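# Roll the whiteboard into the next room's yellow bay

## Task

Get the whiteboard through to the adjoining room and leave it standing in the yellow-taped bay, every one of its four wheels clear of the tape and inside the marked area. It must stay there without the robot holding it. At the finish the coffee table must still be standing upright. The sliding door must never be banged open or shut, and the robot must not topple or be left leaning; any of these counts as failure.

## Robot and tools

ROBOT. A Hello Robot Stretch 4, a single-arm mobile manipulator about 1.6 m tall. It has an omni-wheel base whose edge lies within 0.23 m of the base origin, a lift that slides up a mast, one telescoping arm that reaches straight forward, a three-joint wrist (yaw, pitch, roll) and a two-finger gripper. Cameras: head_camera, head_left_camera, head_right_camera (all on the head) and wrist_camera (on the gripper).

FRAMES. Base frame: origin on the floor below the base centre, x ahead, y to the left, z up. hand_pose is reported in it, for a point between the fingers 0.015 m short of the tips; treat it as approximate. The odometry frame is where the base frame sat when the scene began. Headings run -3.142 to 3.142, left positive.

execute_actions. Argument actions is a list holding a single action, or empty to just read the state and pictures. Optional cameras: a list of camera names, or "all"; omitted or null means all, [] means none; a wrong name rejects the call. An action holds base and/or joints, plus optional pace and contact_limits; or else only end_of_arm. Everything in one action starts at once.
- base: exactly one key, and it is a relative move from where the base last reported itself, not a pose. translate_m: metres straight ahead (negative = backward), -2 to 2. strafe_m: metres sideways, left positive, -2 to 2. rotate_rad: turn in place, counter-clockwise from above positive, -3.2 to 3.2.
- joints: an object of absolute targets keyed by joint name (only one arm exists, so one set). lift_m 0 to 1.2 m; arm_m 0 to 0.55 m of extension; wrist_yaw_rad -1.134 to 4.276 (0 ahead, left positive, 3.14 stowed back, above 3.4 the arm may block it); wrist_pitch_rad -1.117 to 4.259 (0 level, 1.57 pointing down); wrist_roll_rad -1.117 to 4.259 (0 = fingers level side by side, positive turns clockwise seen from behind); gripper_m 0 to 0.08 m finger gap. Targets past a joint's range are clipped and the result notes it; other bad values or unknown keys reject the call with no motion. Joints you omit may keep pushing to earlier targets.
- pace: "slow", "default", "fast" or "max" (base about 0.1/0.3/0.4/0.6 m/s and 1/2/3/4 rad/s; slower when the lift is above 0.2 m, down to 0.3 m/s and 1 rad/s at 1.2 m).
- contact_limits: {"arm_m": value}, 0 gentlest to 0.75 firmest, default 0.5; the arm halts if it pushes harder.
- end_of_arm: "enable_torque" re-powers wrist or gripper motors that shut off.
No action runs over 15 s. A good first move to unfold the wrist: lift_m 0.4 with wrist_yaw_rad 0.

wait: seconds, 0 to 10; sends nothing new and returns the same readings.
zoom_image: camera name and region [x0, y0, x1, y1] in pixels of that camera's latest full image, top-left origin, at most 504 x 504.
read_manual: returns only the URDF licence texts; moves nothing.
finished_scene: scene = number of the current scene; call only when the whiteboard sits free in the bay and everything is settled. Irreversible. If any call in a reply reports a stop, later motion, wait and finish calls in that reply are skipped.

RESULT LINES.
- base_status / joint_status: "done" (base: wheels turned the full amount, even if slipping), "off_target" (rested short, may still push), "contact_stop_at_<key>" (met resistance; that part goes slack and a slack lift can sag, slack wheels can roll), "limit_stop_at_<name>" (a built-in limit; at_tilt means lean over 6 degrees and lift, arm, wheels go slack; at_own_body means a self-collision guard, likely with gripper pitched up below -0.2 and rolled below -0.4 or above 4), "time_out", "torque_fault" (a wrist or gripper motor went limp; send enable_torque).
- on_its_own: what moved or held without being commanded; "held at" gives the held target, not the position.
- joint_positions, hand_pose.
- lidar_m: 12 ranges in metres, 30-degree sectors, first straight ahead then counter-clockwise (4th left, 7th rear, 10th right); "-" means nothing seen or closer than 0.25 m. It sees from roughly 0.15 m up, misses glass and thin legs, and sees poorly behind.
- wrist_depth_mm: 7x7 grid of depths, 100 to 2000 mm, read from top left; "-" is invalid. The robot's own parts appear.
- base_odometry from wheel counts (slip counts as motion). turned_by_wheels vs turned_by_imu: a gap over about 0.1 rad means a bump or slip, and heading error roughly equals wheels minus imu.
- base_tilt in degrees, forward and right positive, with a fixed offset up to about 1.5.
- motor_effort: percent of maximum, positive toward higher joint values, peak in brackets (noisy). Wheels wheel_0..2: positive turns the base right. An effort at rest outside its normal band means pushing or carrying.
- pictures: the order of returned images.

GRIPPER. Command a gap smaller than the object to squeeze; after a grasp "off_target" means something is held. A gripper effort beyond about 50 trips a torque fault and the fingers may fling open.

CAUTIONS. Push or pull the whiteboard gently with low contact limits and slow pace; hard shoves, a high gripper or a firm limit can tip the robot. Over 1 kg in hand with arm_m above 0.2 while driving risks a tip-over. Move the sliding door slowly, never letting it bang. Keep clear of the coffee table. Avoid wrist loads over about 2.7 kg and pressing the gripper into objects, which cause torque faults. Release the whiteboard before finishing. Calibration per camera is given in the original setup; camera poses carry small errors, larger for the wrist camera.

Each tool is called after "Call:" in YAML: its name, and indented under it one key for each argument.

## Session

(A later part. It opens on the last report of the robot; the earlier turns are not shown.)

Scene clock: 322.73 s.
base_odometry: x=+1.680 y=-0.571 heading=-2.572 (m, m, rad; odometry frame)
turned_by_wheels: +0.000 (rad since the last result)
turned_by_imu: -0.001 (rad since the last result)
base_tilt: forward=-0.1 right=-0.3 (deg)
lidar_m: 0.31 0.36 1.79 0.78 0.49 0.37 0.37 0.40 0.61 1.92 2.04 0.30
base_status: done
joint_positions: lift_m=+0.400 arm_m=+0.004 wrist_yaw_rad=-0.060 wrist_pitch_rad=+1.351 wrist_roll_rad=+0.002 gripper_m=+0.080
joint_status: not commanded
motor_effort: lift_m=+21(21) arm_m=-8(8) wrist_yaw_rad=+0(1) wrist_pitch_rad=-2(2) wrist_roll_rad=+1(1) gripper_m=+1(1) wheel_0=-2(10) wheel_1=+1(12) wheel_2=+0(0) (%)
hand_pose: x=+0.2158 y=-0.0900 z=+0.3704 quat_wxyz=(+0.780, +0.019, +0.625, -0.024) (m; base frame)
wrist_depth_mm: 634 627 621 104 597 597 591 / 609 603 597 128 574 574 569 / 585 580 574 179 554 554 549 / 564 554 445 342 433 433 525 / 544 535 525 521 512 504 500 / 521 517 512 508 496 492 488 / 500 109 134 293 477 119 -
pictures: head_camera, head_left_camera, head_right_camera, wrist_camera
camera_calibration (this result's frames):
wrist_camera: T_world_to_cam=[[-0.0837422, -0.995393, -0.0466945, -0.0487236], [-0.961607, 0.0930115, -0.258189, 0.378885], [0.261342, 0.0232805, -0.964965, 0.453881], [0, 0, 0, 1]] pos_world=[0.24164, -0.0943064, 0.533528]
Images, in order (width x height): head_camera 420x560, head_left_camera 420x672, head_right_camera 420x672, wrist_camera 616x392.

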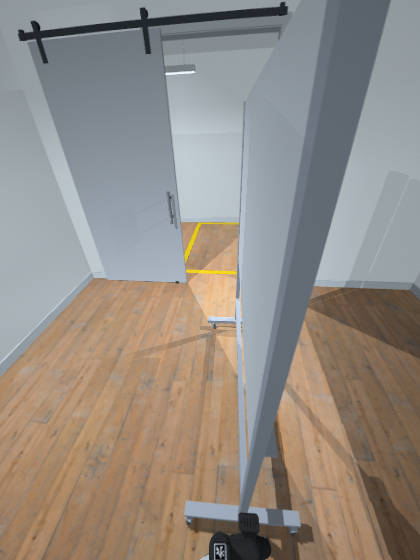

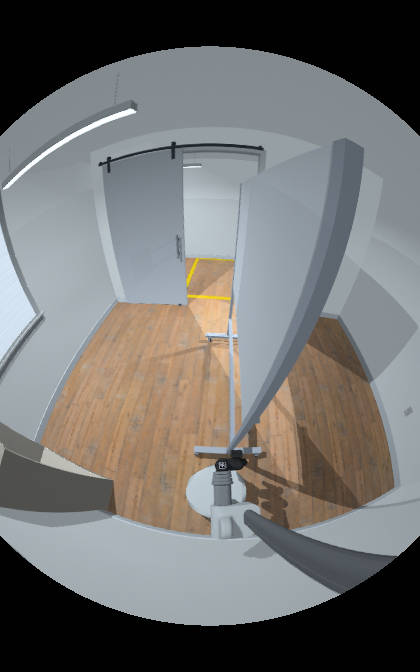

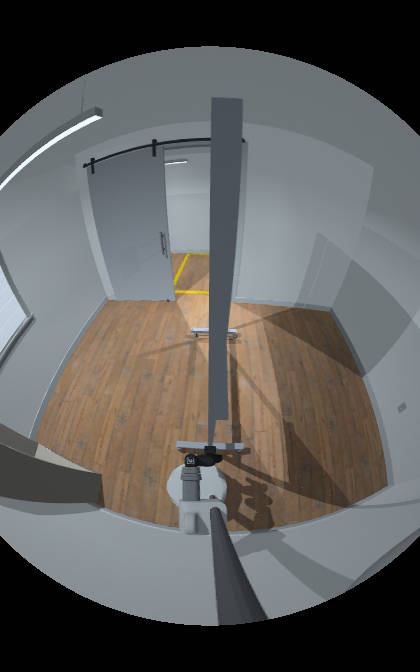

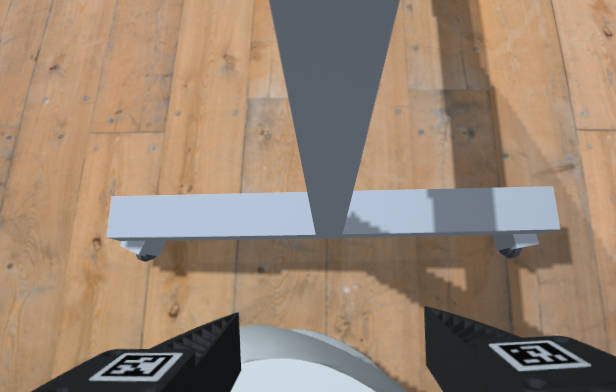

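Call:
execute_actions:
  actions:
    - {"joints": {"wrist_pitch_rad": 0.0}}
  cameras: ["head_camera", "wrist_camera"]

Scene clock: 333.70 s.
base_odometry: x=+1.680 y=-0.571 heading=-2.572 (m, m, rad; odometry frame)
turned_by_wheels: +0.000 (rad since the last result)
turned_by_imu: +0.000 (rad since the last result)
base_tilt: forward=-0.2 right=-0.3 (deg)
lidar_m: 0.29 0.38 1.81 0.77 0.50 0.39 0.38 0.42 0.62 1.91 2.04 0.28
base_status: not commanded
joint_positions: lift_m=+0.400 arm_m=+0.004 wrist_yaw_rad=-0.060 wrist_pitch_rad=+0.003 wrist_roll_rad=+0.002 gripper_m=+0.080
joint_status: all done
motor_effort: lift_m=+21(21) arm_m=-8(8) wrist_yaw_rad=+0(1) wrist_pitch_rad=-8(12) wrist_roll_rad=+1(1) gripper_m=+1(0) wheel_0=-2(2) wheel_1=+1(0) wheel_2=+0(0) (%)
hand_pose: x=+0.3817 y=-0.1000 z=+0.5773 quat_wxyz=(+1.000, +0.001, +0.002, -0.030) (m; base frame)
wrist_depth_mm: - - - - 253 - 1983 / - - - - - - 1921 / - - - - - - 1921 / - - - - - - 1921 / - - - - - 1921 1921 / - - - - - 1921 1863 / 1661 109 134 - - 119 -
pictures: head_camera, wrist_camera
camera_calibration (this result's frames):
wrist_camera: T_world_to_cam=[[-0.01962, -0.999233, -0.0338866, -0.0673232], [0.0399441, 0.0330826, -0.998654, 0.631964], [0.999009, -0.0209471, 0.0392644, -0.255341], [0, 0, 0, 1]] pos_world=[0.228524, -0.0935273, 0.638858]
Images, in order (width x height): head_camera 420x560, wrist_camera 616x392.

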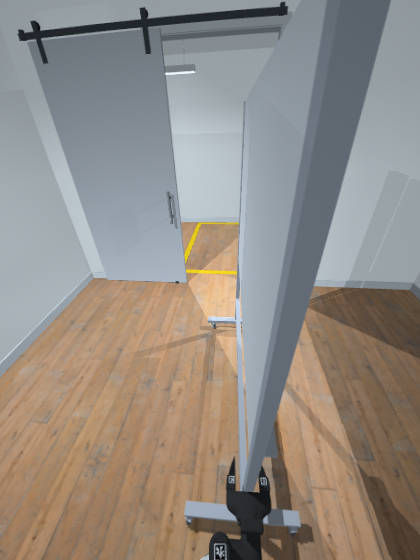

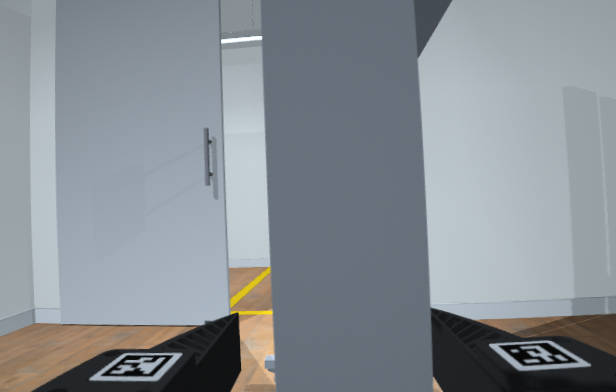

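The post sits between the fingers, so I'm closing the gripper on it.

Call:
execute_actions:
  actions:
    - {"joints": {"gripper_m": 0.0}}
  cameras: ["head_camera"]

Scene clock: 337.30 s.
base_odometry: x=+1.680 y=-0.571 heading=-2.572 (m, m, rad; odometry frame)
turned_by_wheels: +0.000 (rad since the last result)
turned_by_imu: +0.000 (rad since the last result)
base_tilt: forward=-0.2 right=-0.2 (deg)
lidar_m: 0.30 0.34 1.78 0.81 0.51 0.37 0.38 0.39 0.62 1.91 2.04 0.27
base_status: not commanded
joint_positions: lift_m=+0.400 arm_m=+0.004 wrist_yaw_rad=-0.063 wrist_pitch_rad=+0.003 wrist_roll_rad=+0.003 gripper_m=+0.029
joint_status: gripper_m off_target (ended at +0.029, target +0.000)
on_its_own: gripper_m is held at +0.023, not at your +0.000, by its contact guard: the fingers met something
motor_effort: lift_m=+21(21) arm_m=-8(8) wrist_yaw_rad=+10(15) wrist_pitch_rad=-9(11) wrist_roll_rad=-3(6) gripper_m=-47(80) wheel_0=-1(2) wheel_1=-1(1) wheel_2=+0(0) (%)
hand_pose: x=+0.3813 y=-0.1007 z=+0.5773 quat_wxyz=(+0.999, +0.001, +0.002, -0.032) (m; base frame)
wrist_depth_mm: - - - - 253 - 1983 / - - - - - - 1863 / - - - - - - 1921 / - - - - - - 1921 / - - - - - 1863 1983 / - - - - - 1921 1983 / 1576 1618 109 - - 798 1397
pictures: head_camera
Images, in order (width x height): head_camera 420x560.

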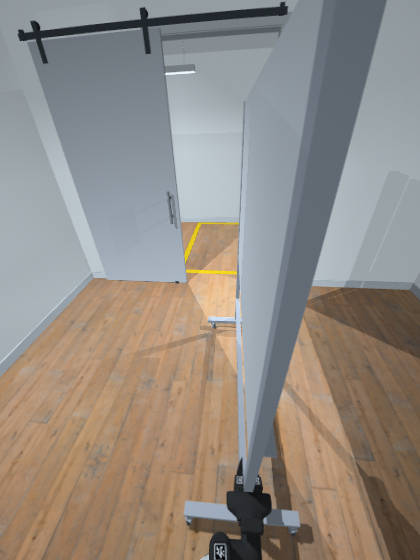

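Call:
execute_actions:
  actions:
    - {"base": {"translate_m": 0.25}, "joints": {"gripper_m": 0.0265, "wrist_yaw_rad": -0.04}, "pace": "slow"}
  cameras: ["head_camera", "head_right_camera"]

Scene clock: 348.83 s.
base_odometry: x=+1.470 y=-0.705 heading=-2.572 (m, m, rad; odometry frame)
turned_by_wheels: +0.000 (rad since the last result)
turned_by_imu: -0.003 (rad since the last result)
base_tilt: forward=-0.3 right=-0.2 (deg)
lidar_m: 0.30 0.39 1.77 1.01 0.82 0.65 0.62 0.69 0.97 1.94 2.07 0.29
base_status: done
joint_positions: lift_m=+0.400 arm_m=+0.003 wrist_yaw_rad=-0.047 wrist_pitch_rad=+0.002 wrist_roll_rad=+0.002 gripper_m=+0.030
joint_status: gripper_m off_target (ended at +0.030, target +0.026); the others done
on_its_own: wrist_yaw_rad is at rest, and its effort (+23) is outside its rest range (-13 to +13)
motor_effort: lift_m=+21(21) arm_m=-4(8) wrist_yaw_rad=+23(33) wrist_pitch_rad=-6(10) wrist_roll_rad=+0(3) gripper_m=-27(46) wheel_0=+2(7) wheel_1=+3(2) wheel_2=-8(14) (%)
hand_pose: x=+0.3822 y=-0.0974 z=+0.5775 quat_wxyz=(+1.000, +0.001, +0.001, -0.024) (m; base frame)
wrist_depth_mm: 1863 1863 1756 - 253 1708 1661 / 1863 1808 1808 - 1708 1756 1661 / 1863 1808 - - 1708 1756 1708 / 1863 1808 - - 1756 1708 1708 / 1863 1756 1756 - 1708 1708 1708 / 1863 1863 1756 - 1708 1708 1661 / 1618 1661 109 - - 1499 1430
pictures: head_camera, head_right_camera
Images, in order (width x height): head_camera 420x560, head_right_camera 420x672.

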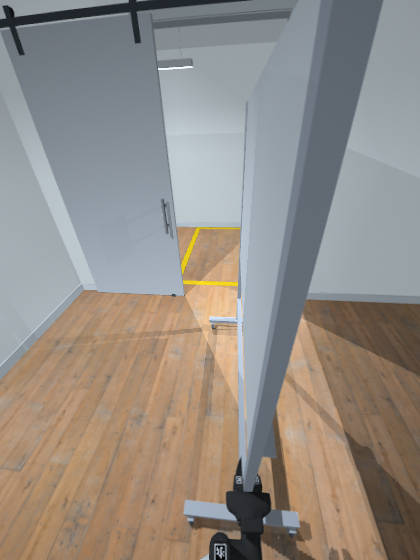

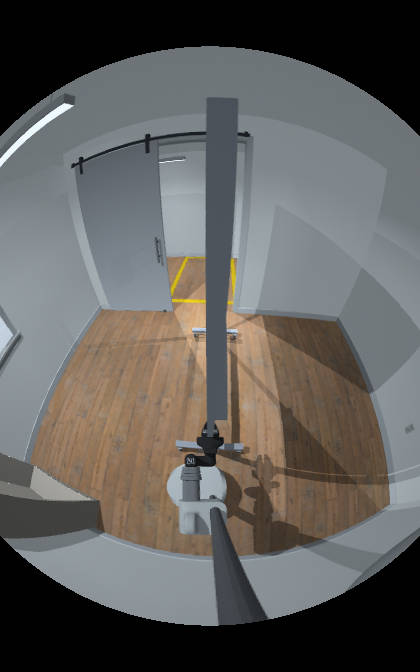

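Call:
zoom_image:
  camera: "head_right_camera"
  region: [150, 250, 290, 370]

Call:
zoom_image:
  camera: "head_camera"
  region: [160, 220, 300, 360]

Region (150, 250, 290, 370) of head_right_camera's 420x672 image, scaled by 3.600, with more detail than that image has; it fills the top 432 rows of this view, and the rest is white.

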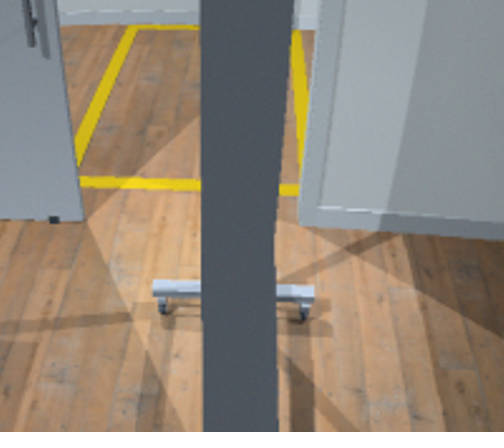

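Region (160, 220, 300, 360) of head_camera's 420x560 image, scaled by 3.600, with more detail than that image has.

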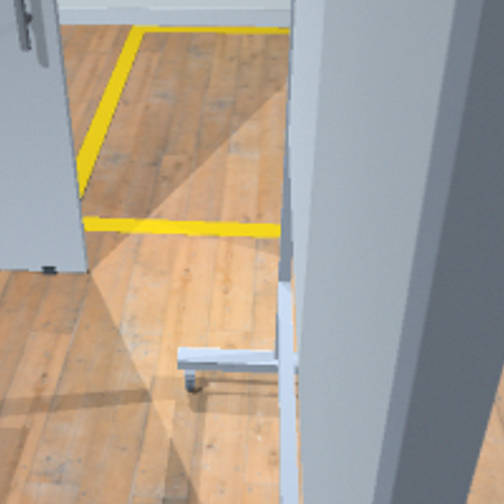

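Call:
execute_actions:
  actions:
    - {"base": {"strafe_m": -0.18}, "joints": {"gripper_m": 0.046, "wrist_yaw_rad": 0.05}, "pace": "slow"}
  cameras: ["head_camera", "head_right_camera", "wrist_camera"]

Scene clock: 387.50 s.
base_odometry: x=+1.373 y=-0.554 heading=-2.572 (m, m, rad; odometry frame)
turned_by_wheels: +0.000 (rad since the last result)
turned_by_imu: +0.001 (rad since the last result)
base_tilt: forward=-0.2 right=-0.3 (deg)
lidar_m: 0.28 2.06 1.96 1.02 0.85 0.64 0.64 0.69 1.02 1.73 1.91 0.30
base_status: done
joint_positions: lift_m=+0.400 arm_m=+0.003 wrist_yaw_rad=+0.054 wrist_pitch_rad=+0.003 wrist_roll_rad=+0.002 gripper_m=+0.046
joint_status: all done
motor_effort: lift_m=+21(21) arm_m=-4(4) wrist_yaw_rad=-9(42) wrist_pitch_rad=-8(8) wrist_roll_rad=+0(0) gripper_m=-5(28) wheel_0=+5(14) wheel_1=-2(6) wheel_2=+1(5) (%)
hand_pose: x=+0.3909 y=-0.0758 z=+0.5774 quat_wxyz=(+1.000, +0.001, +0.001, +0.027) (m; base frame)
wrist_depth_mm: - - 1921 - 253 1661 1576 / - 1921 1863 - 1661 1708 1618 / - 1863 1863 - 1756 1708 1537 / - 1921 1863 - 1708 1618 1618 / - 1921 1863 - - 1661 1576 / - 1921 1808 - 1661 1618 1576 / 1618 1576 - - 124 - 1430
pictures: head_camera, head_right_camera, wrist_camera
camera_calibration (this result's frames):
wrist_camera: T_world_to_cam=[[0.093885, -0.995003, -0.0339657, -0.0870218], [0.0364014, 0.0375243, -0.998632, 0.632608], [0.994917, 0.0925202, 0.0397425, -0.25411], [0, 0, 0, 1]] pos_world=[0.23796, -0.0868149, 0.638886]
Images, in order (width x height): head_camera 420x560, head_right_camera 420x672, wrist_camera 616x392.

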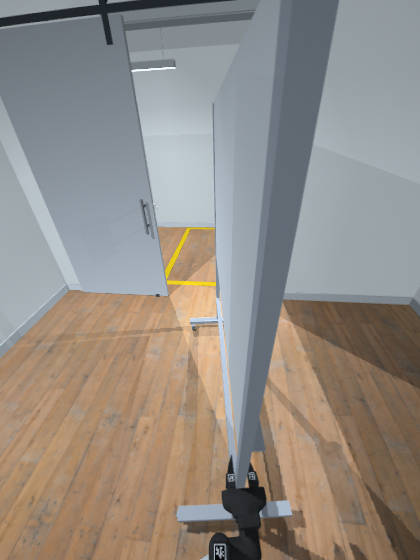

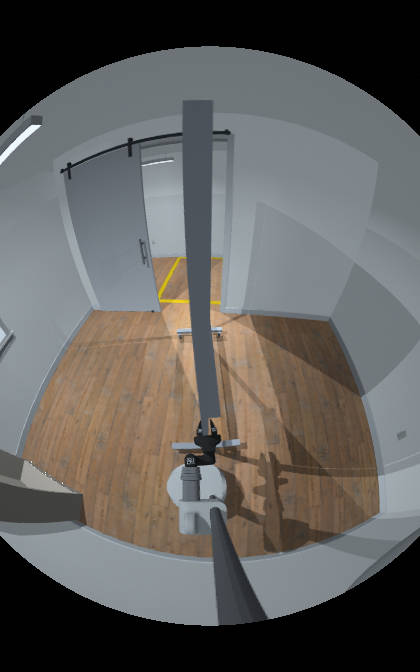

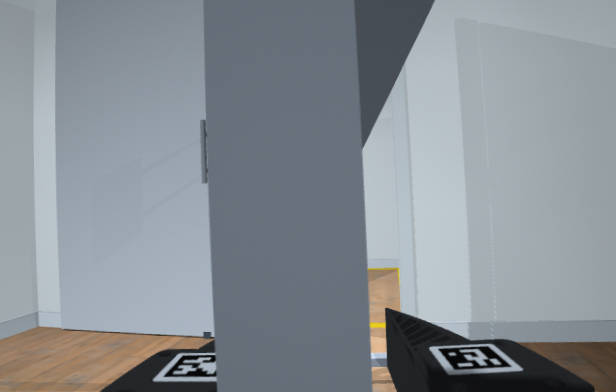

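Call:
zoom_image:
  camera: "head_right_camera"
  region: [140, 250, 280, 370]

Region (140, 250, 280, 370) of head_right_camera's 420x672 image, scaled by 3.600, with more detail than that image has; it fills the top 432 rows of this view, and the rest is white.

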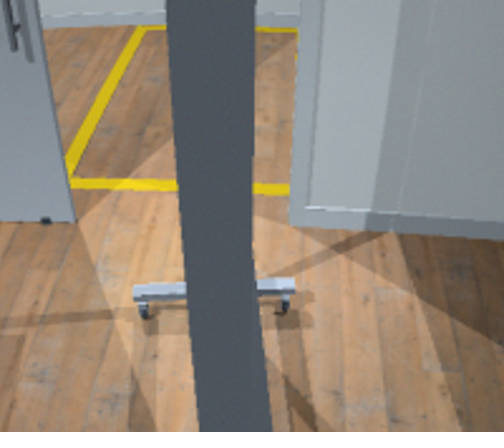

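Call:
execute_actions:
  actions:
    - {"base": {"translate_m": 0.3}, "joints": {"gripper_m": 0.027, "wrist_yaw_rad": 0.075}, "pace": "default"}
  cameras: ["head_camera", "head_right_camera"]

Call:
zoom_image:
  camera: "head_right_camera"
  region: [140, 250, 280, 370]

Scene clock: 405.57 s.
base_odometry: x=+1.120 y=-0.716 heading=-2.572 (m, m, rad; odometry frame)
turned_by_wheels: +0.000 (rad since the last result)
turned_by_imu: -0.002 (rad since the last result)
base_tilt: forward=-0.2 right=-0.3 (deg)
lidar_m: 0.29 1.79 1.93 1.87 1.12 0.96 0.93 1.03 1.54 1.78 1.93 0.31
base_status: done
joint_positions: lift_m=+0.400 arm_m=+0.003 wrist_yaw_rad=+0.072 wrist_pitch_rad=+0.003 wrist_roll_rad=+0.002 gripper_m=+0.033
joint_status: gripper_m off_target (ended at +0.033, target +0.027); the others done
on_its_own: gripper_m is held at +0.033, not at your +0.027, by its contact guard: the fingers met something
motor_effort: lift_m=+21(21) arm_m=-3(4) wrist_yaw_rad=+10(20) wrist_pitch_rad=-8(8) wrist_roll_rad=+1(0) gripper_m=-4(11) wheel_0=+0(11) wheel_1=+2(5) wheel_2=-4(18) (%)
hand_pose: x=+0.3920 y=-0.0719 z=+0.5774 quat_wxyz=(+0.999, +0.001, +0.001, +0.036) (m; base frame)
wrist_depth_mm: 1756 1618 - - 254 1430 1336 / 1708 1618 - - 1430 1366 1336 / 1756 1661 - - 1397 1397 1308 / 1708 1618 - - 1397 1366 1281 / 1708 1618 - - 1430 1366 1336 / 1756 1618 1808 - - 1336 1336 / 1576 1537 108 - - 109 1308
pictures: head_camera, head_right_camera
Images, in order (width x height): head_camera 420x560, head_right_camera 420x672.

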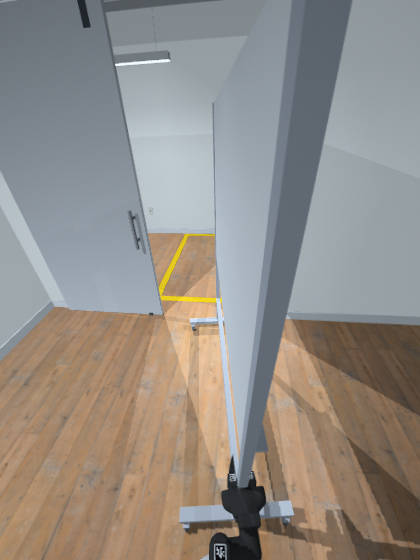

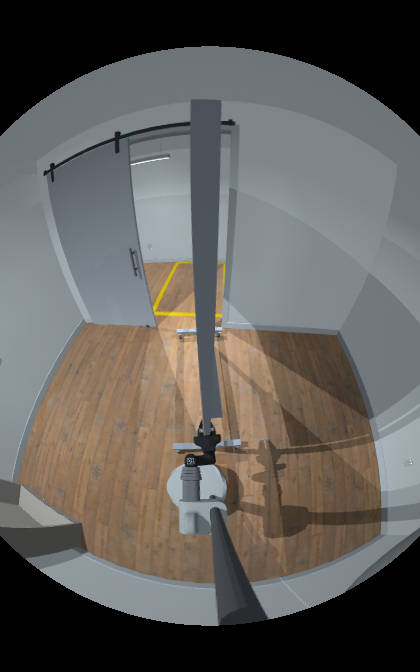

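Region (140, 250, 280, 370) of head_right_camera's 420x672 image, scaled by 3.600, with more detail than that image has; it fills the top 432 rows of this view, and the rest is white.

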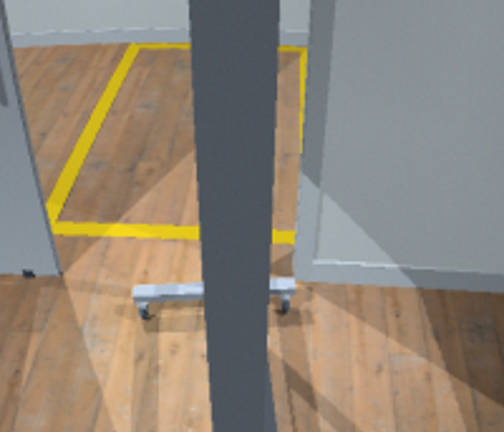

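Call:
execute_actions:
  actions: []

Call:
zoom_image:
  camera: "head_right_camera"
  region: [205, 305, 245, 345]

Scene clock: 439.50 s.
base_odometry: x=+1.120 y=-0.716 heading=-2.572 (m, m, rad; odometry frame)
turned_by_wheels: +0.000 (rad since the last result)
turned_by_imu: +0.000 (rad since the last result)
base_tilt: forward=-0.2 right=-0.2 (deg)
lidar_m: 0.29 1.74 1.94 1.87 1.15 0.96 0.96 1.03 1.54 1.79 1.93 0.29
base_status: done
joint_positions: lift_m=+0.400 arm_m=+0.003 wrist_yaw_rad=+0.072 wrist_pitch_rad=+0.003 wrist_roll_rad=+0.002 gripper_m=+0.033
joint_status: gripper_m off_target (ended at +0.033, target +0.027); the others done
on_its_own: gripper_m is held at +0.033, not at your +0.027, by its contact guard: the fingers met something
motor_effort: lift_m=+21(21) arm_m=-3(4) wrist_yaw_rad=+10(20) wrist_pitch_rad=-7(8) wrist_roll_rad=+1(0) gripper_m=-4(11) wheel_0=+0(11) wheel_1=+2(5) wheel_2=-4(18) (%)
hand_pose: x=+0.3920 y=-0.0719 z=+0.5774 quat_wxyz=(+0.999, +0.001, +0.001, +0.036) (m; base frame)
wrist_depth_mm: 1756 1618 - - 253 1366 1336 / 1618 1618 - - 1430 1366 1308 / 1708 1618 - - 1430 1366 1308 / 1756 1661 - - 1397 1366 1336 / 1661 1618 - - 1397 1397 1308 / 1708 1576 1756 - - 1336 1336 / 1576 1537 108 - - 108 1281
pictures: head_camera, head_left_camera, head_right_camera, wrist_camera
camera_calibration (this result's frames):
wrist_camera: T_world_to_cam=[[0.111818, -0.993149, -0.0339309, -0.0901355], [0.0357365, 0.0381418, -0.998633, 0.632734], [0.993086, 0.110453, 0.0397566, -0.253591], [0, 0, 0, 1]] pos_world=[0.239305, -0.0856417, 0.638892]
Images, in order (width x height): head_camera 420x560, head_left_camera 420x672, head_right_camera 420x672, wrist_camera 616x392.

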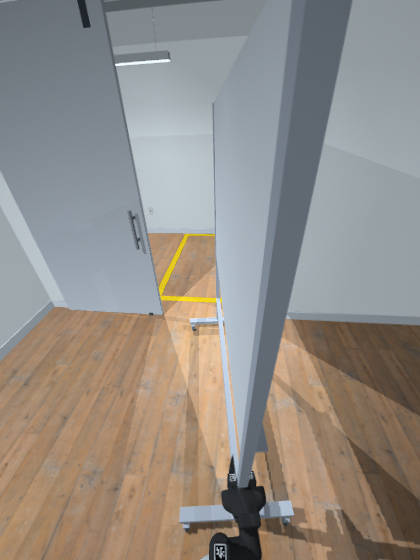

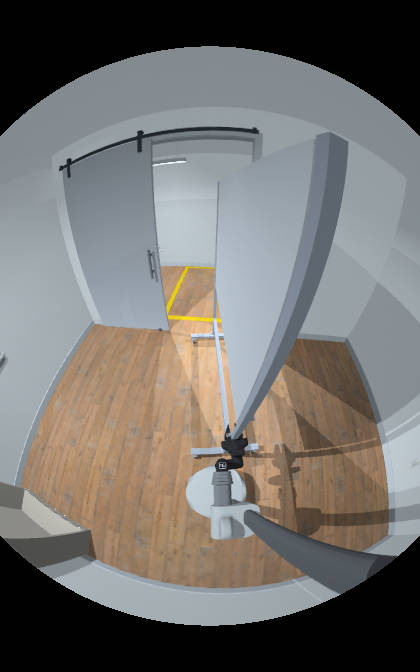

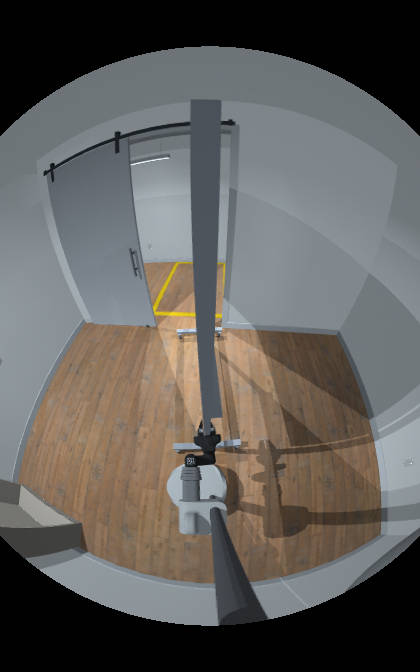

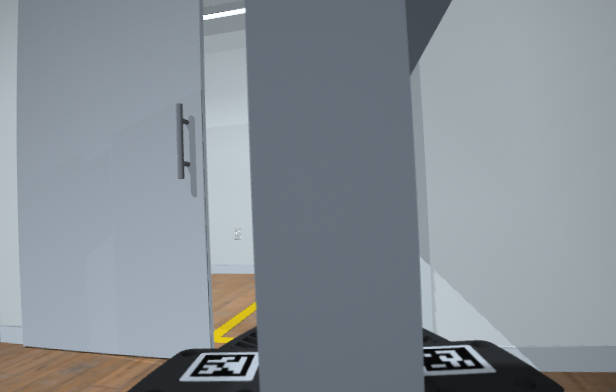

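Region (205, 305, 245, 345) of head_right_camera's 420x672 image, scaled by 12.600, with more detail than that image has.

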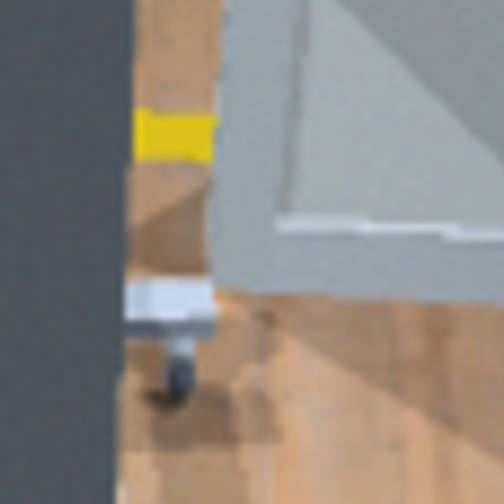

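Call:
execute_actions:
  actions:
    - {"joints": {"arm_m": 0.085, "wrist_yaw_rad": 0.11}, "pace": "slow", "contact_limits": {"arm_m": 0.3}}
  cameras: ["head_camera", "head_right_camera"]

Call:
zoom_image:
  camera: "head_right_camera"
  region: [205, 305, 245, 345]

Scene clock: 456.13 s.
base_odometry: x=+1.120 y=-0.716 heading=-2.572 (m, m, rad; odometry frame)
turned_by_wheels: +0.000 (rad since the last result)
turned_by_imu: -0.001 (rad since the last result)
base_tilt: forward=-0.2 right=-0.2 (deg)
lidar_m: 0.37 1.80 1.89 1.86 1.12 0.95 0.95 1.04 1.51 1.78 1.94 0.40
base_status: not commanded
joint_positions: lift_m=+0.400 arm_m=+0.083 wrist_yaw_rad=+0.107 wrist_pitch_rad=+0.002 wrist_roll_rad=+0.002 gripper_m=+0.033
joint_status: all done
on_its_own: gripper_m is held at +0.033, not at your +0.027, by its contact guard: the fingers met something
motor_effort: lift_m=+21(21) arm_m=+12(16) wrist_yaw_rad=+9(33) wrist_pitch_rad=-5(8) wrist_roll_rad=+1(0) gripper_m=-4(5) wheel_0=-1(1) wheel_1=+2(2) wheel_2=-6(6) (%)
contact_limits: arm_m 0.3
hand_pose: x=+0.4747 y=-0.0642 z=+0.5775 quat_wxyz=(+0.999, +0.001, +0.001, +0.054) (m; base frame)
wrist_depth_mm: 1708 1618 1499 - 254 1308 1229 / 1708 1618 1537 - 1336 1281 1255 / 1708 1537 1537 - - 1281 1255 / 1661 1576 1499 - - 1281 1255 / 1661 1576 1499 - - 1308 1255 / 1661 1576 1499 - - 1255 1229 / 1618 1537 109 - - 120 1205
pictures: head_camera, head_right_camera
Images, in order (width x height): head_camera 420x560, head_right_camera 420x672.

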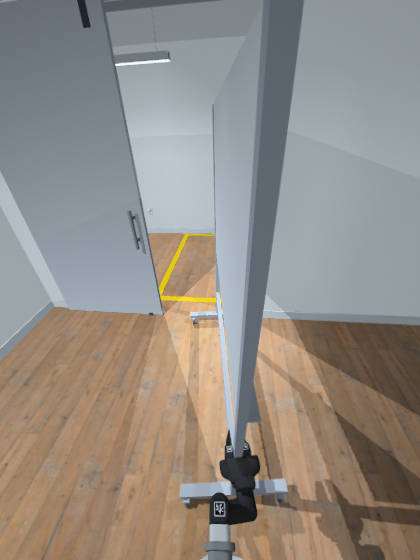

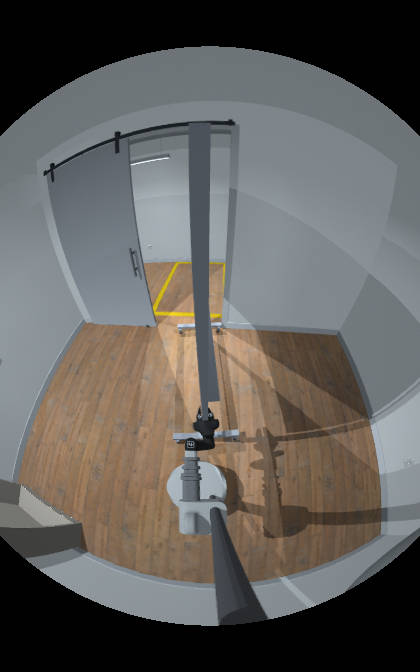

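Region (205, 305, 245, 345) of head_right_camera's 420x672 image, scaled by 12.600, with more detail than that image has.

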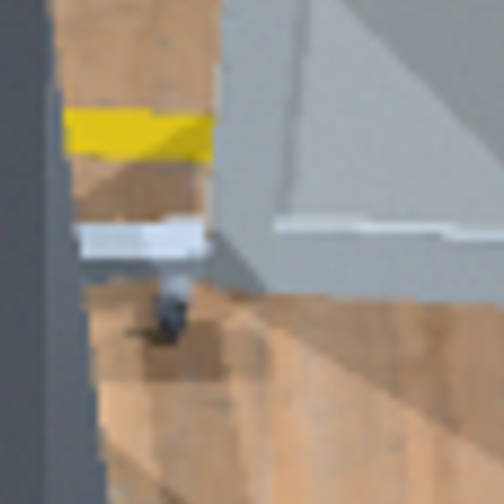

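Call:
execute_actions:
  actions:
    - {"joints": {"arm_m": 0.22}, "pace": "slow", "contact_limits": {"arm_m": 0.25}}
  cameras: ["head_camera", "head_right_camera"]

Call:
zoom_image:
  camera: "head_right_camera"
  region: [195, 295, 245, 345]

Scene clock: 462.73 s.
base_odometry: x=+1.120 y=-0.716 heading=-2.572 (m, m, rad; odometry frame)
turned_by_wheels: +0.000 (rad since the last result)
turned_by_imu: +0.000 (rad since the last result)
base_tilt: forward=-0.2 right=-0.2 (deg)
lidar_m: 0.50 1.77 1.94 1.90 1.12 0.98 0.95 1.02 1.50 1.79 1.91 0.54
base_status: not commanded
joint_positions: lift_m=+0.400 arm_m=+0.218 wrist_yaw_rad=+0.107 wrist_pitch_rad=+0.002 wrist_roll_rad=+0.002 gripper_m=+0.033
joint_status: all done
on_its_own: gripper_m is held at +0.033, not at your +0.027, by its contact guard: the fingers met something
motor_effort: lift_m=+21(21) arm_m=+11(12) wrist_yaw_rad=+11(12) wrist_pitch_rad=-5(7) wrist_roll_rad=+0(0) gripper_m=-3(4) wheel_0=+0(1) wheel_1=+1(2) wheel_2=-6(5) (%)
contact_limits: arm_m 0.25
hand_pose: x=+0.6097 y=-0.0643 z=+0.5776 quat_wxyz=(+0.999, +0.001, +0.001, +0.053) (m; base frame)
wrist_depth_mm: 1537 1430 - - 255 1182 1138 / 1576 1397 - - 1229 1182 1118 / 1537 1430 - - - 1160 1138 / 1499 1430 - - - 1160 1138 / 1537 1366 - - - 1182 1118 / 1537 1397 - - - 1138 1098 / 1499 1464 109 - - 120 1098
pictures: head_camera, head_right_camera
Images, in order (width x height): head_camera 420x560, head_right_camera 420x672.

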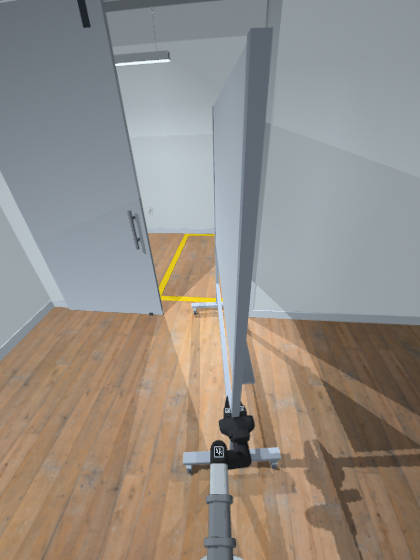

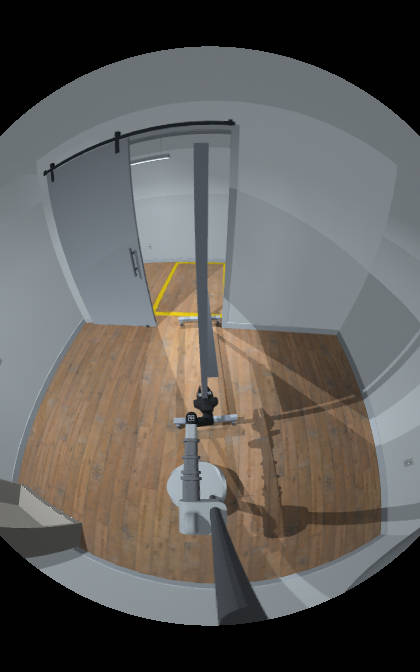

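Region (195, 295, 245, 345) of head_right_camera's 420x672 image, scaled by 10.080, with more detail than that image has.

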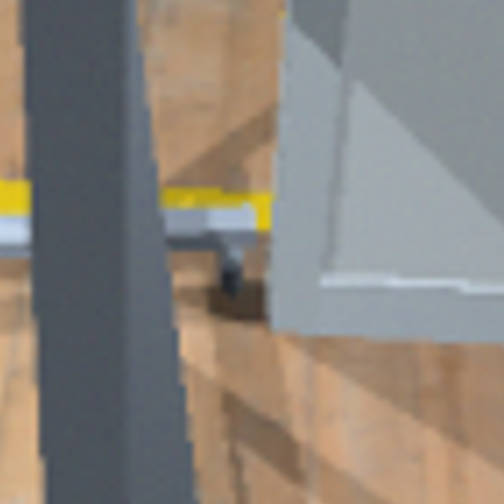

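Call:
execute_actions:
  actions:
    - {"base": {"translate_m": 0.98}, "pace": "default"}
  cameras: ["head_camera", "head_left_camera", "head_right_camera"]

Scene clock: 490.13 s.
base_odometry: x=+0.295 y=-1.244 heading=-2.572 (m, m, rad; odometry frame)
turned_by_wheels: +0.000 (rad since the last result)
turned_by_imu: -0.007 (rad since the last result)
base_tilt: forward=-0.1 right=-0.2 (deg)
lidar_m: 0.50 0.91 1.09 1.79 1.95 1.86 1.93 2.06 1.92 1.88 0.98 0.55
base_status: done
joint_positions: lift_m=+0.400 arm_m=+0.218 wrist_yaw_rad=+0.108 wrist_pitch_rad=+0.002 wrist_roll_rad=+0.002 gripper_m=+0.033
joint_status: not commanded
on_its_own: gripper_m is held at +0.033, not at your +0.027, by its contact guard: the fingers met something
motor_effort: lift_m=+21(21) arm_m=+10(11) wrist_yaw_rad=+8(20) wrist_pitch_rad=-8(8) wrist_roll_rad=+1(1) gripper_m=-4(3) wheel_0=+1(5) wheel_1=+0(7) wheel_2=-2(19) (%)
hand_pose: x=+0.6100 y=-0.0641 z=+0.5775 quat_wxyz=(+0.999, +0.001, +0.001, +0.054) (m; base frame)
wrist_depth_mm: - - - - 258 - - / - - - - - - - / - - - - - - - / - - - - - - - / - - - - - - - / - - - - - - - / 1618 1661 109 - - 120 1430
pictures: head_camera, head_left_camera, head_right_camera
Images, in order (width x height): head_camera 420x560, head_left_camera 420x672, head_right_camera 420x672.

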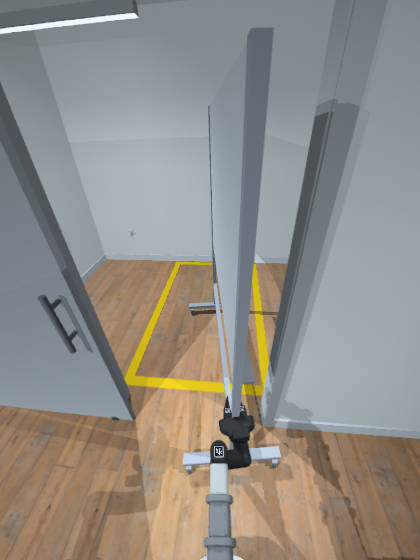

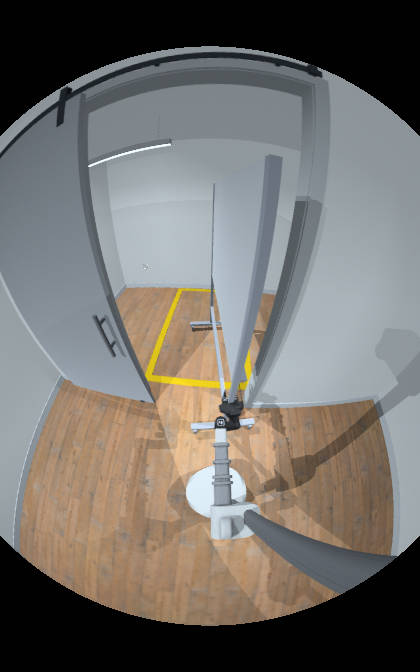

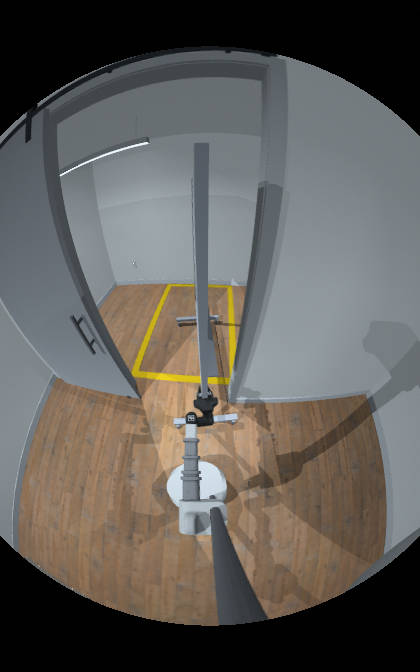

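Call:
zoom_image:
  camera: "head_right_camera"
  region: [120, 270, 280, 450]

Region (120, 270, 280, 450) of head_right_camera's 420x672 image, scaled by 2.800, with more detail than that image has.

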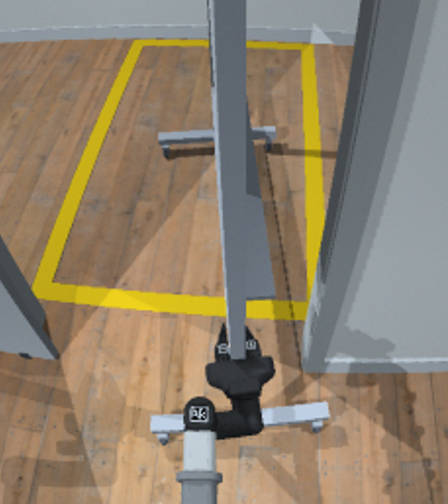

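Call:
execute_actions:
  actions:
    - {"base": {"strafe_m": 0.185}, "joints": {"gripper_m": 0.045, "wrist_yaw_rad": -0.04}, "pace": "default"}
  cameras: ["head_camera", "head_right_camera"]

Call:
zoom_image:
  camera: "head_right_camera"
  region: [130, 270, 290, 450]

Scene clock: 503.23 s.
base_odometry: x=+0.395 y=-1.400 heading=-2.573 (m, m, rad; odometry frame)
turned_by_wheels: -0.001 (rad since the last result)
turned_by_imu: -0.003 (rad since the last result)
base_tilt: forward=-0.2 right=-0.2 (deg)
lidar_m: 0.49 0.79 1.15 1.60 1.75 1.74 1.91 2.04 2.09 2.06 1.02 0.53
base_status: done
joint_positions: lift_m=+0.400 arm_m=+0.219 wrist_yaw_rad=-0.043 wrist_pitch_rad=+0.003 wrist_roll_rad=+0.002 gripper_m=+0.045
joint_status: all done
motor_effort: lift_m=+21(21) arm_m=+7(9) wrist_yaw_rad=+9(24) wrist_pitch_rad=-8(9) wrist_roll_rad=+1(1) gripper_m=-4(8) wheel_0=-4(15) wheel_1=-2(9) wheel_2=-3(4) (%)
hand_pose: x=+0.5984 y=-0.0964 z=+0.5774 quat_wxyz=(+1.000, +0.001, +0.001, -0.021) (m; base frame)
wrist_depth_mm: - - - - - - - / - - - - - - - / - - - - - - - / - - - - - - - / - - - - - - - / - - - - - - - / 1618 1661 111 1308 - - 1464
pictures: head_camera, head_right_camera
Images, in order (width x height): head_camera 420x560, head_right_camera 420x672.

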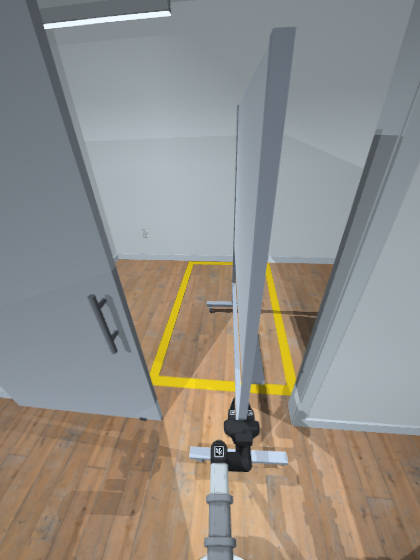

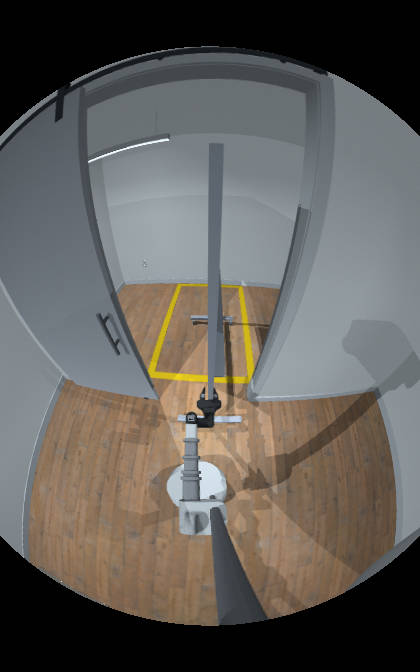

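Region (130, 270, 290, 450) of head_right_camera's 420x672 image, scaled by 2.800, with more detail than that image has.

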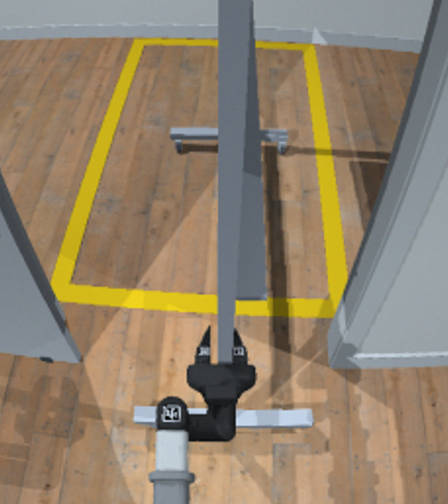

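Call:
execute_actions:
  actions:
    - {"base": {"translate_m": 0.73}, "joints": {"gripper_m": 0.037}, "pace": "default"}
  cameras: ["head_camera", "head_left_camera", "head_right_camera"]

Scene clock: 516.53 s.
base_odometry: x=-0.220 y=-1.793 heading=-2.573 (m, m, rad; odometry frame)
turned_by_wheels: +0.000 (rad since the last result)
turned_by_imu: -0.002 (rad since the last result)
base_tilt: forward=-0.2 right=-0.3 (deg)
lidar_m: 0.49 2.08 0.46 0.36 1.69 2.45 2.64 2.81 2.16 0.43 0.45 0.55
base_status: done
joint_positions: lift_m=+0.400 arm_m=+0.219 wrist_yaw_rad=-0.041 wrist_pitch_rad=+0.002 wrist_roll_rad=+0.001 gripper_m=+0.037
joint_status: all done
motor_effort: lift_m=+21(21) arm_m=+7(8) wrist_yaw_rad=+5(39) wrist_pitch_rad=-7(9) wrist_roll_rad=+1(2) gripper_m=-4(9) wheel_0=+1(9) wheel_1=+1(3) wheel_2=-1(25) (%)
hand_pose: x=+0.5985 y=-0.0961 z=+0.5775 quat_wxyz=(+1.000, +0.001, +0.001, -0.021) (m; base frame)
wrist_depth_mm: 1756 1708 1661 - 1576 1576 1537 / 1808 1661 1618 - - 1537 1499 / 1756 1661 1661 - - 1576 1537 / 1756 1708 1661 - - 1537 1499 / 1708 1708 1708 - - 1576 1499 / 1661 1708 1618 - - 1537 1537 / 1618 1661 110 - - 107 1464
pictures: head_camera, head_left_camera, head_right_camera
Images, in order (width x height): head_camera 420x560, head_left_camera 420x672, head_right_camera 420x672.

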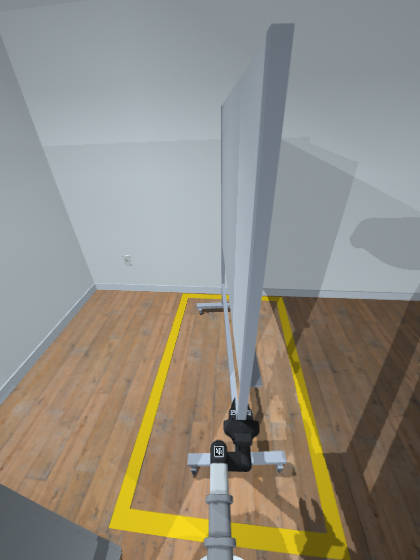

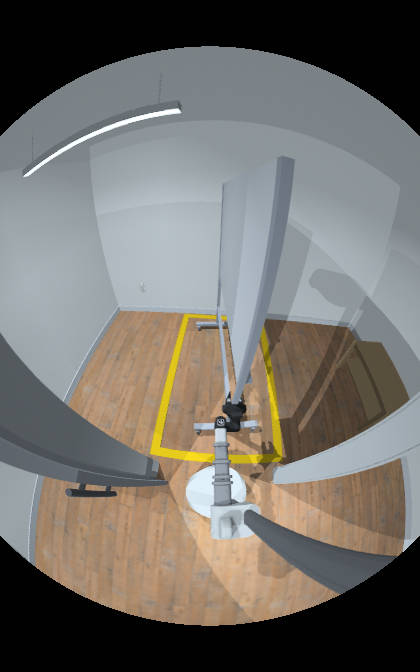

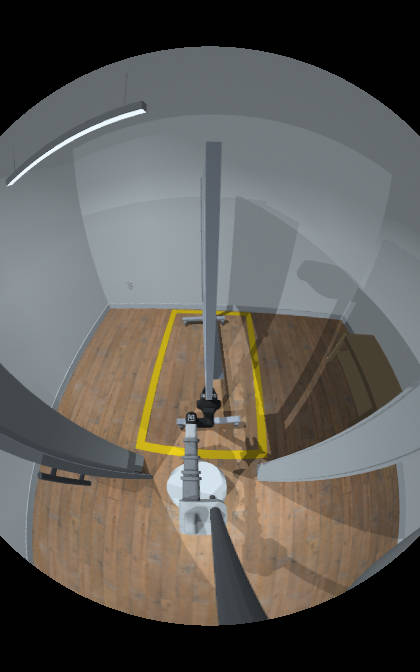

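Call:
zoom_image:
  camera: "head_right_camera"
  region: [125, 295, 285, 475]

Call:
zoom_image:
  camera: "head_right_camera"
  region: [280, 300, 420, 460]

Call:
zoom_image:
  camera: "head_camera"
  region: [160, 270, 310, 370]

Region (125, 295, 285, 475) of head_right_camera's 420x672 image, scaled by 2.800, with more detail than that image has.

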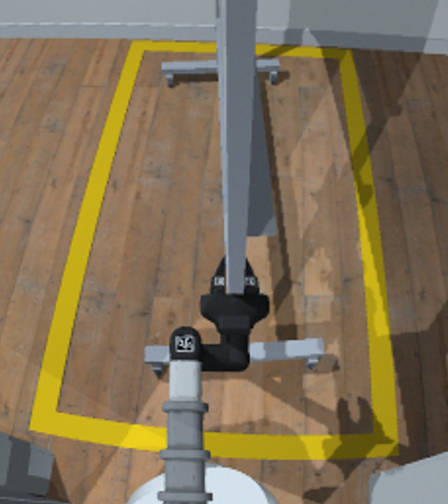

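Region (280, 300, 420, 460) of head_right_camera's 420x672 image, scaled by 3.150, with more detail than that image has; it fills the left 441 columns of this view, and the rest is white.

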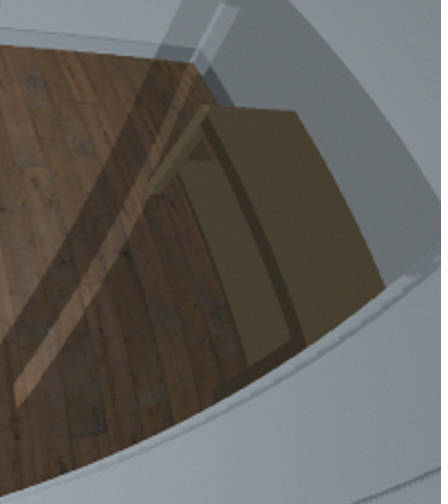

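Region (160, 270, 310, 370) of head_camera's 420x560 image, scaled by 3.360, with more detail than that image has.

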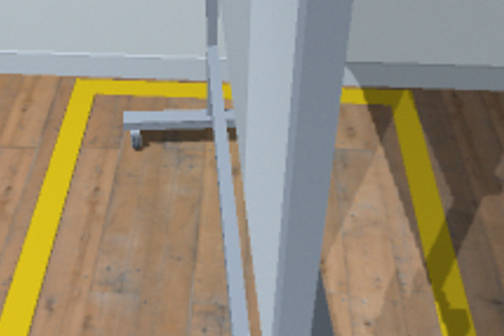

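Call:
execute_actions:
  actions:
    - {"joints": {"gripper_m": 0.08, "arm_m": 0.05}, "pace": "default"}
  cameras: ["head_camera", "head_right_camera"]

Call:
zoom_image:
  camera: "head_right_camera"
  region: [125, 295, 285, 475]

Scene clock: 527.30 s.
base_odometry: x=-0.220 y=-1.793 heading=-2.573 (m, m, rad; odometry frame)
turned_by_wheels: +0.000 (rad since the last result)
turned_by_imu: +0.000 (rad since the last result)
base_tilt: forward=-0.2 right=-0.2 (deg)
lidar_m: 0.47 2.07 0.42 0.33 1.68 2.41 2.65 2.80 2.16 0.43 0.43 0.54
base_status: not commanded
joint_positions: lift_m=+0.400 arm_m=+0.052 wrist_yaw_rad=-0.040 wrist_pitch_rad=+0.003 wrist_roll_rad=+0.001 gripper_m=+0.080
joint_status: all done
motor_effort: lift_m=+21(21) arm_m=-9(11) wrist_yaw_rad=+1(5) wrist_pitch_rad=-7(8) wrist_roll_rad=+1(1) gripper_m=+1(2) wheel_0=+1(1) wheel_1=+1(1) wheel_2=-1(1) (%)
hand_pose: x=+0.4314 y=-0.0959 z=+0.5775 quat_wxyz=(+1.000, +0.001, +0.001, -0.020) (m; base frame)
wrist_depth_mm: 1921 1863 1863 239 1708 1708 1661 / 1921 1921 1808 239 1808 1708 1661 / 1983 1863 1756 237 1756 1661 1661 / 1808 1863 1808 236 1756 1708 1708 / 1921 1863 1808 236 1708 1756 1708 / 1863 1863 1808 235 1756 1708 1618 / 1661 109 134 234 1430 119 -
pictures: head_camera, head_right_camera
Images, in order (width x height): head_camera 420x560, head_right_camera 420x672.

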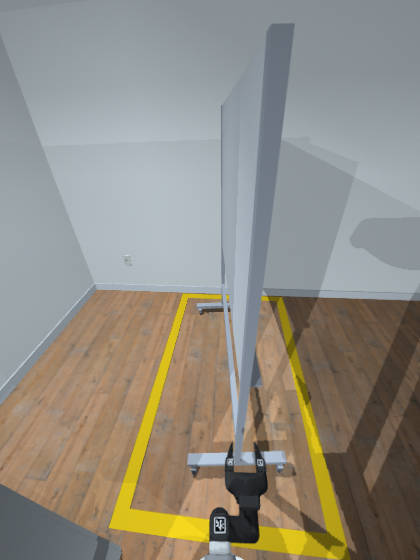

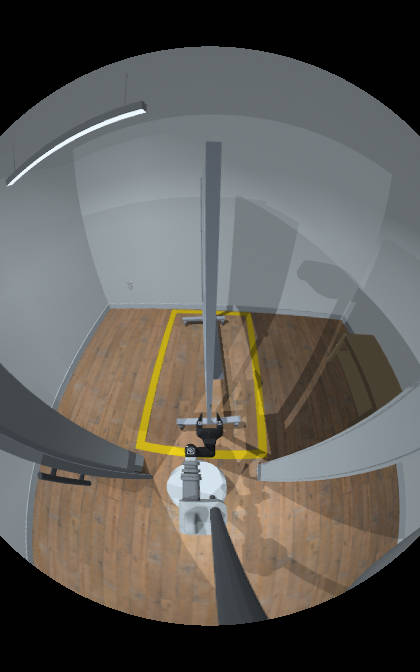

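Region (125, 295, 285, 475) of head_right_camera's 420x672 image, scaled by 2.800, with more detail than that image has.

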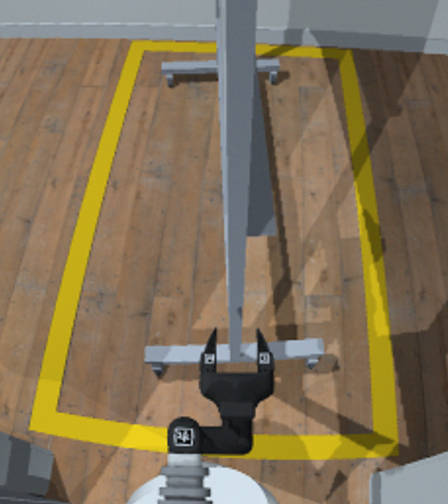

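All four wheels are inside the tape, the gripper is about 7 cm clear of the post, and the coffee table is upright. I'm ending scene 1.

Call:
finished_scene:
  scene: 1

The scene is finished: the task was done.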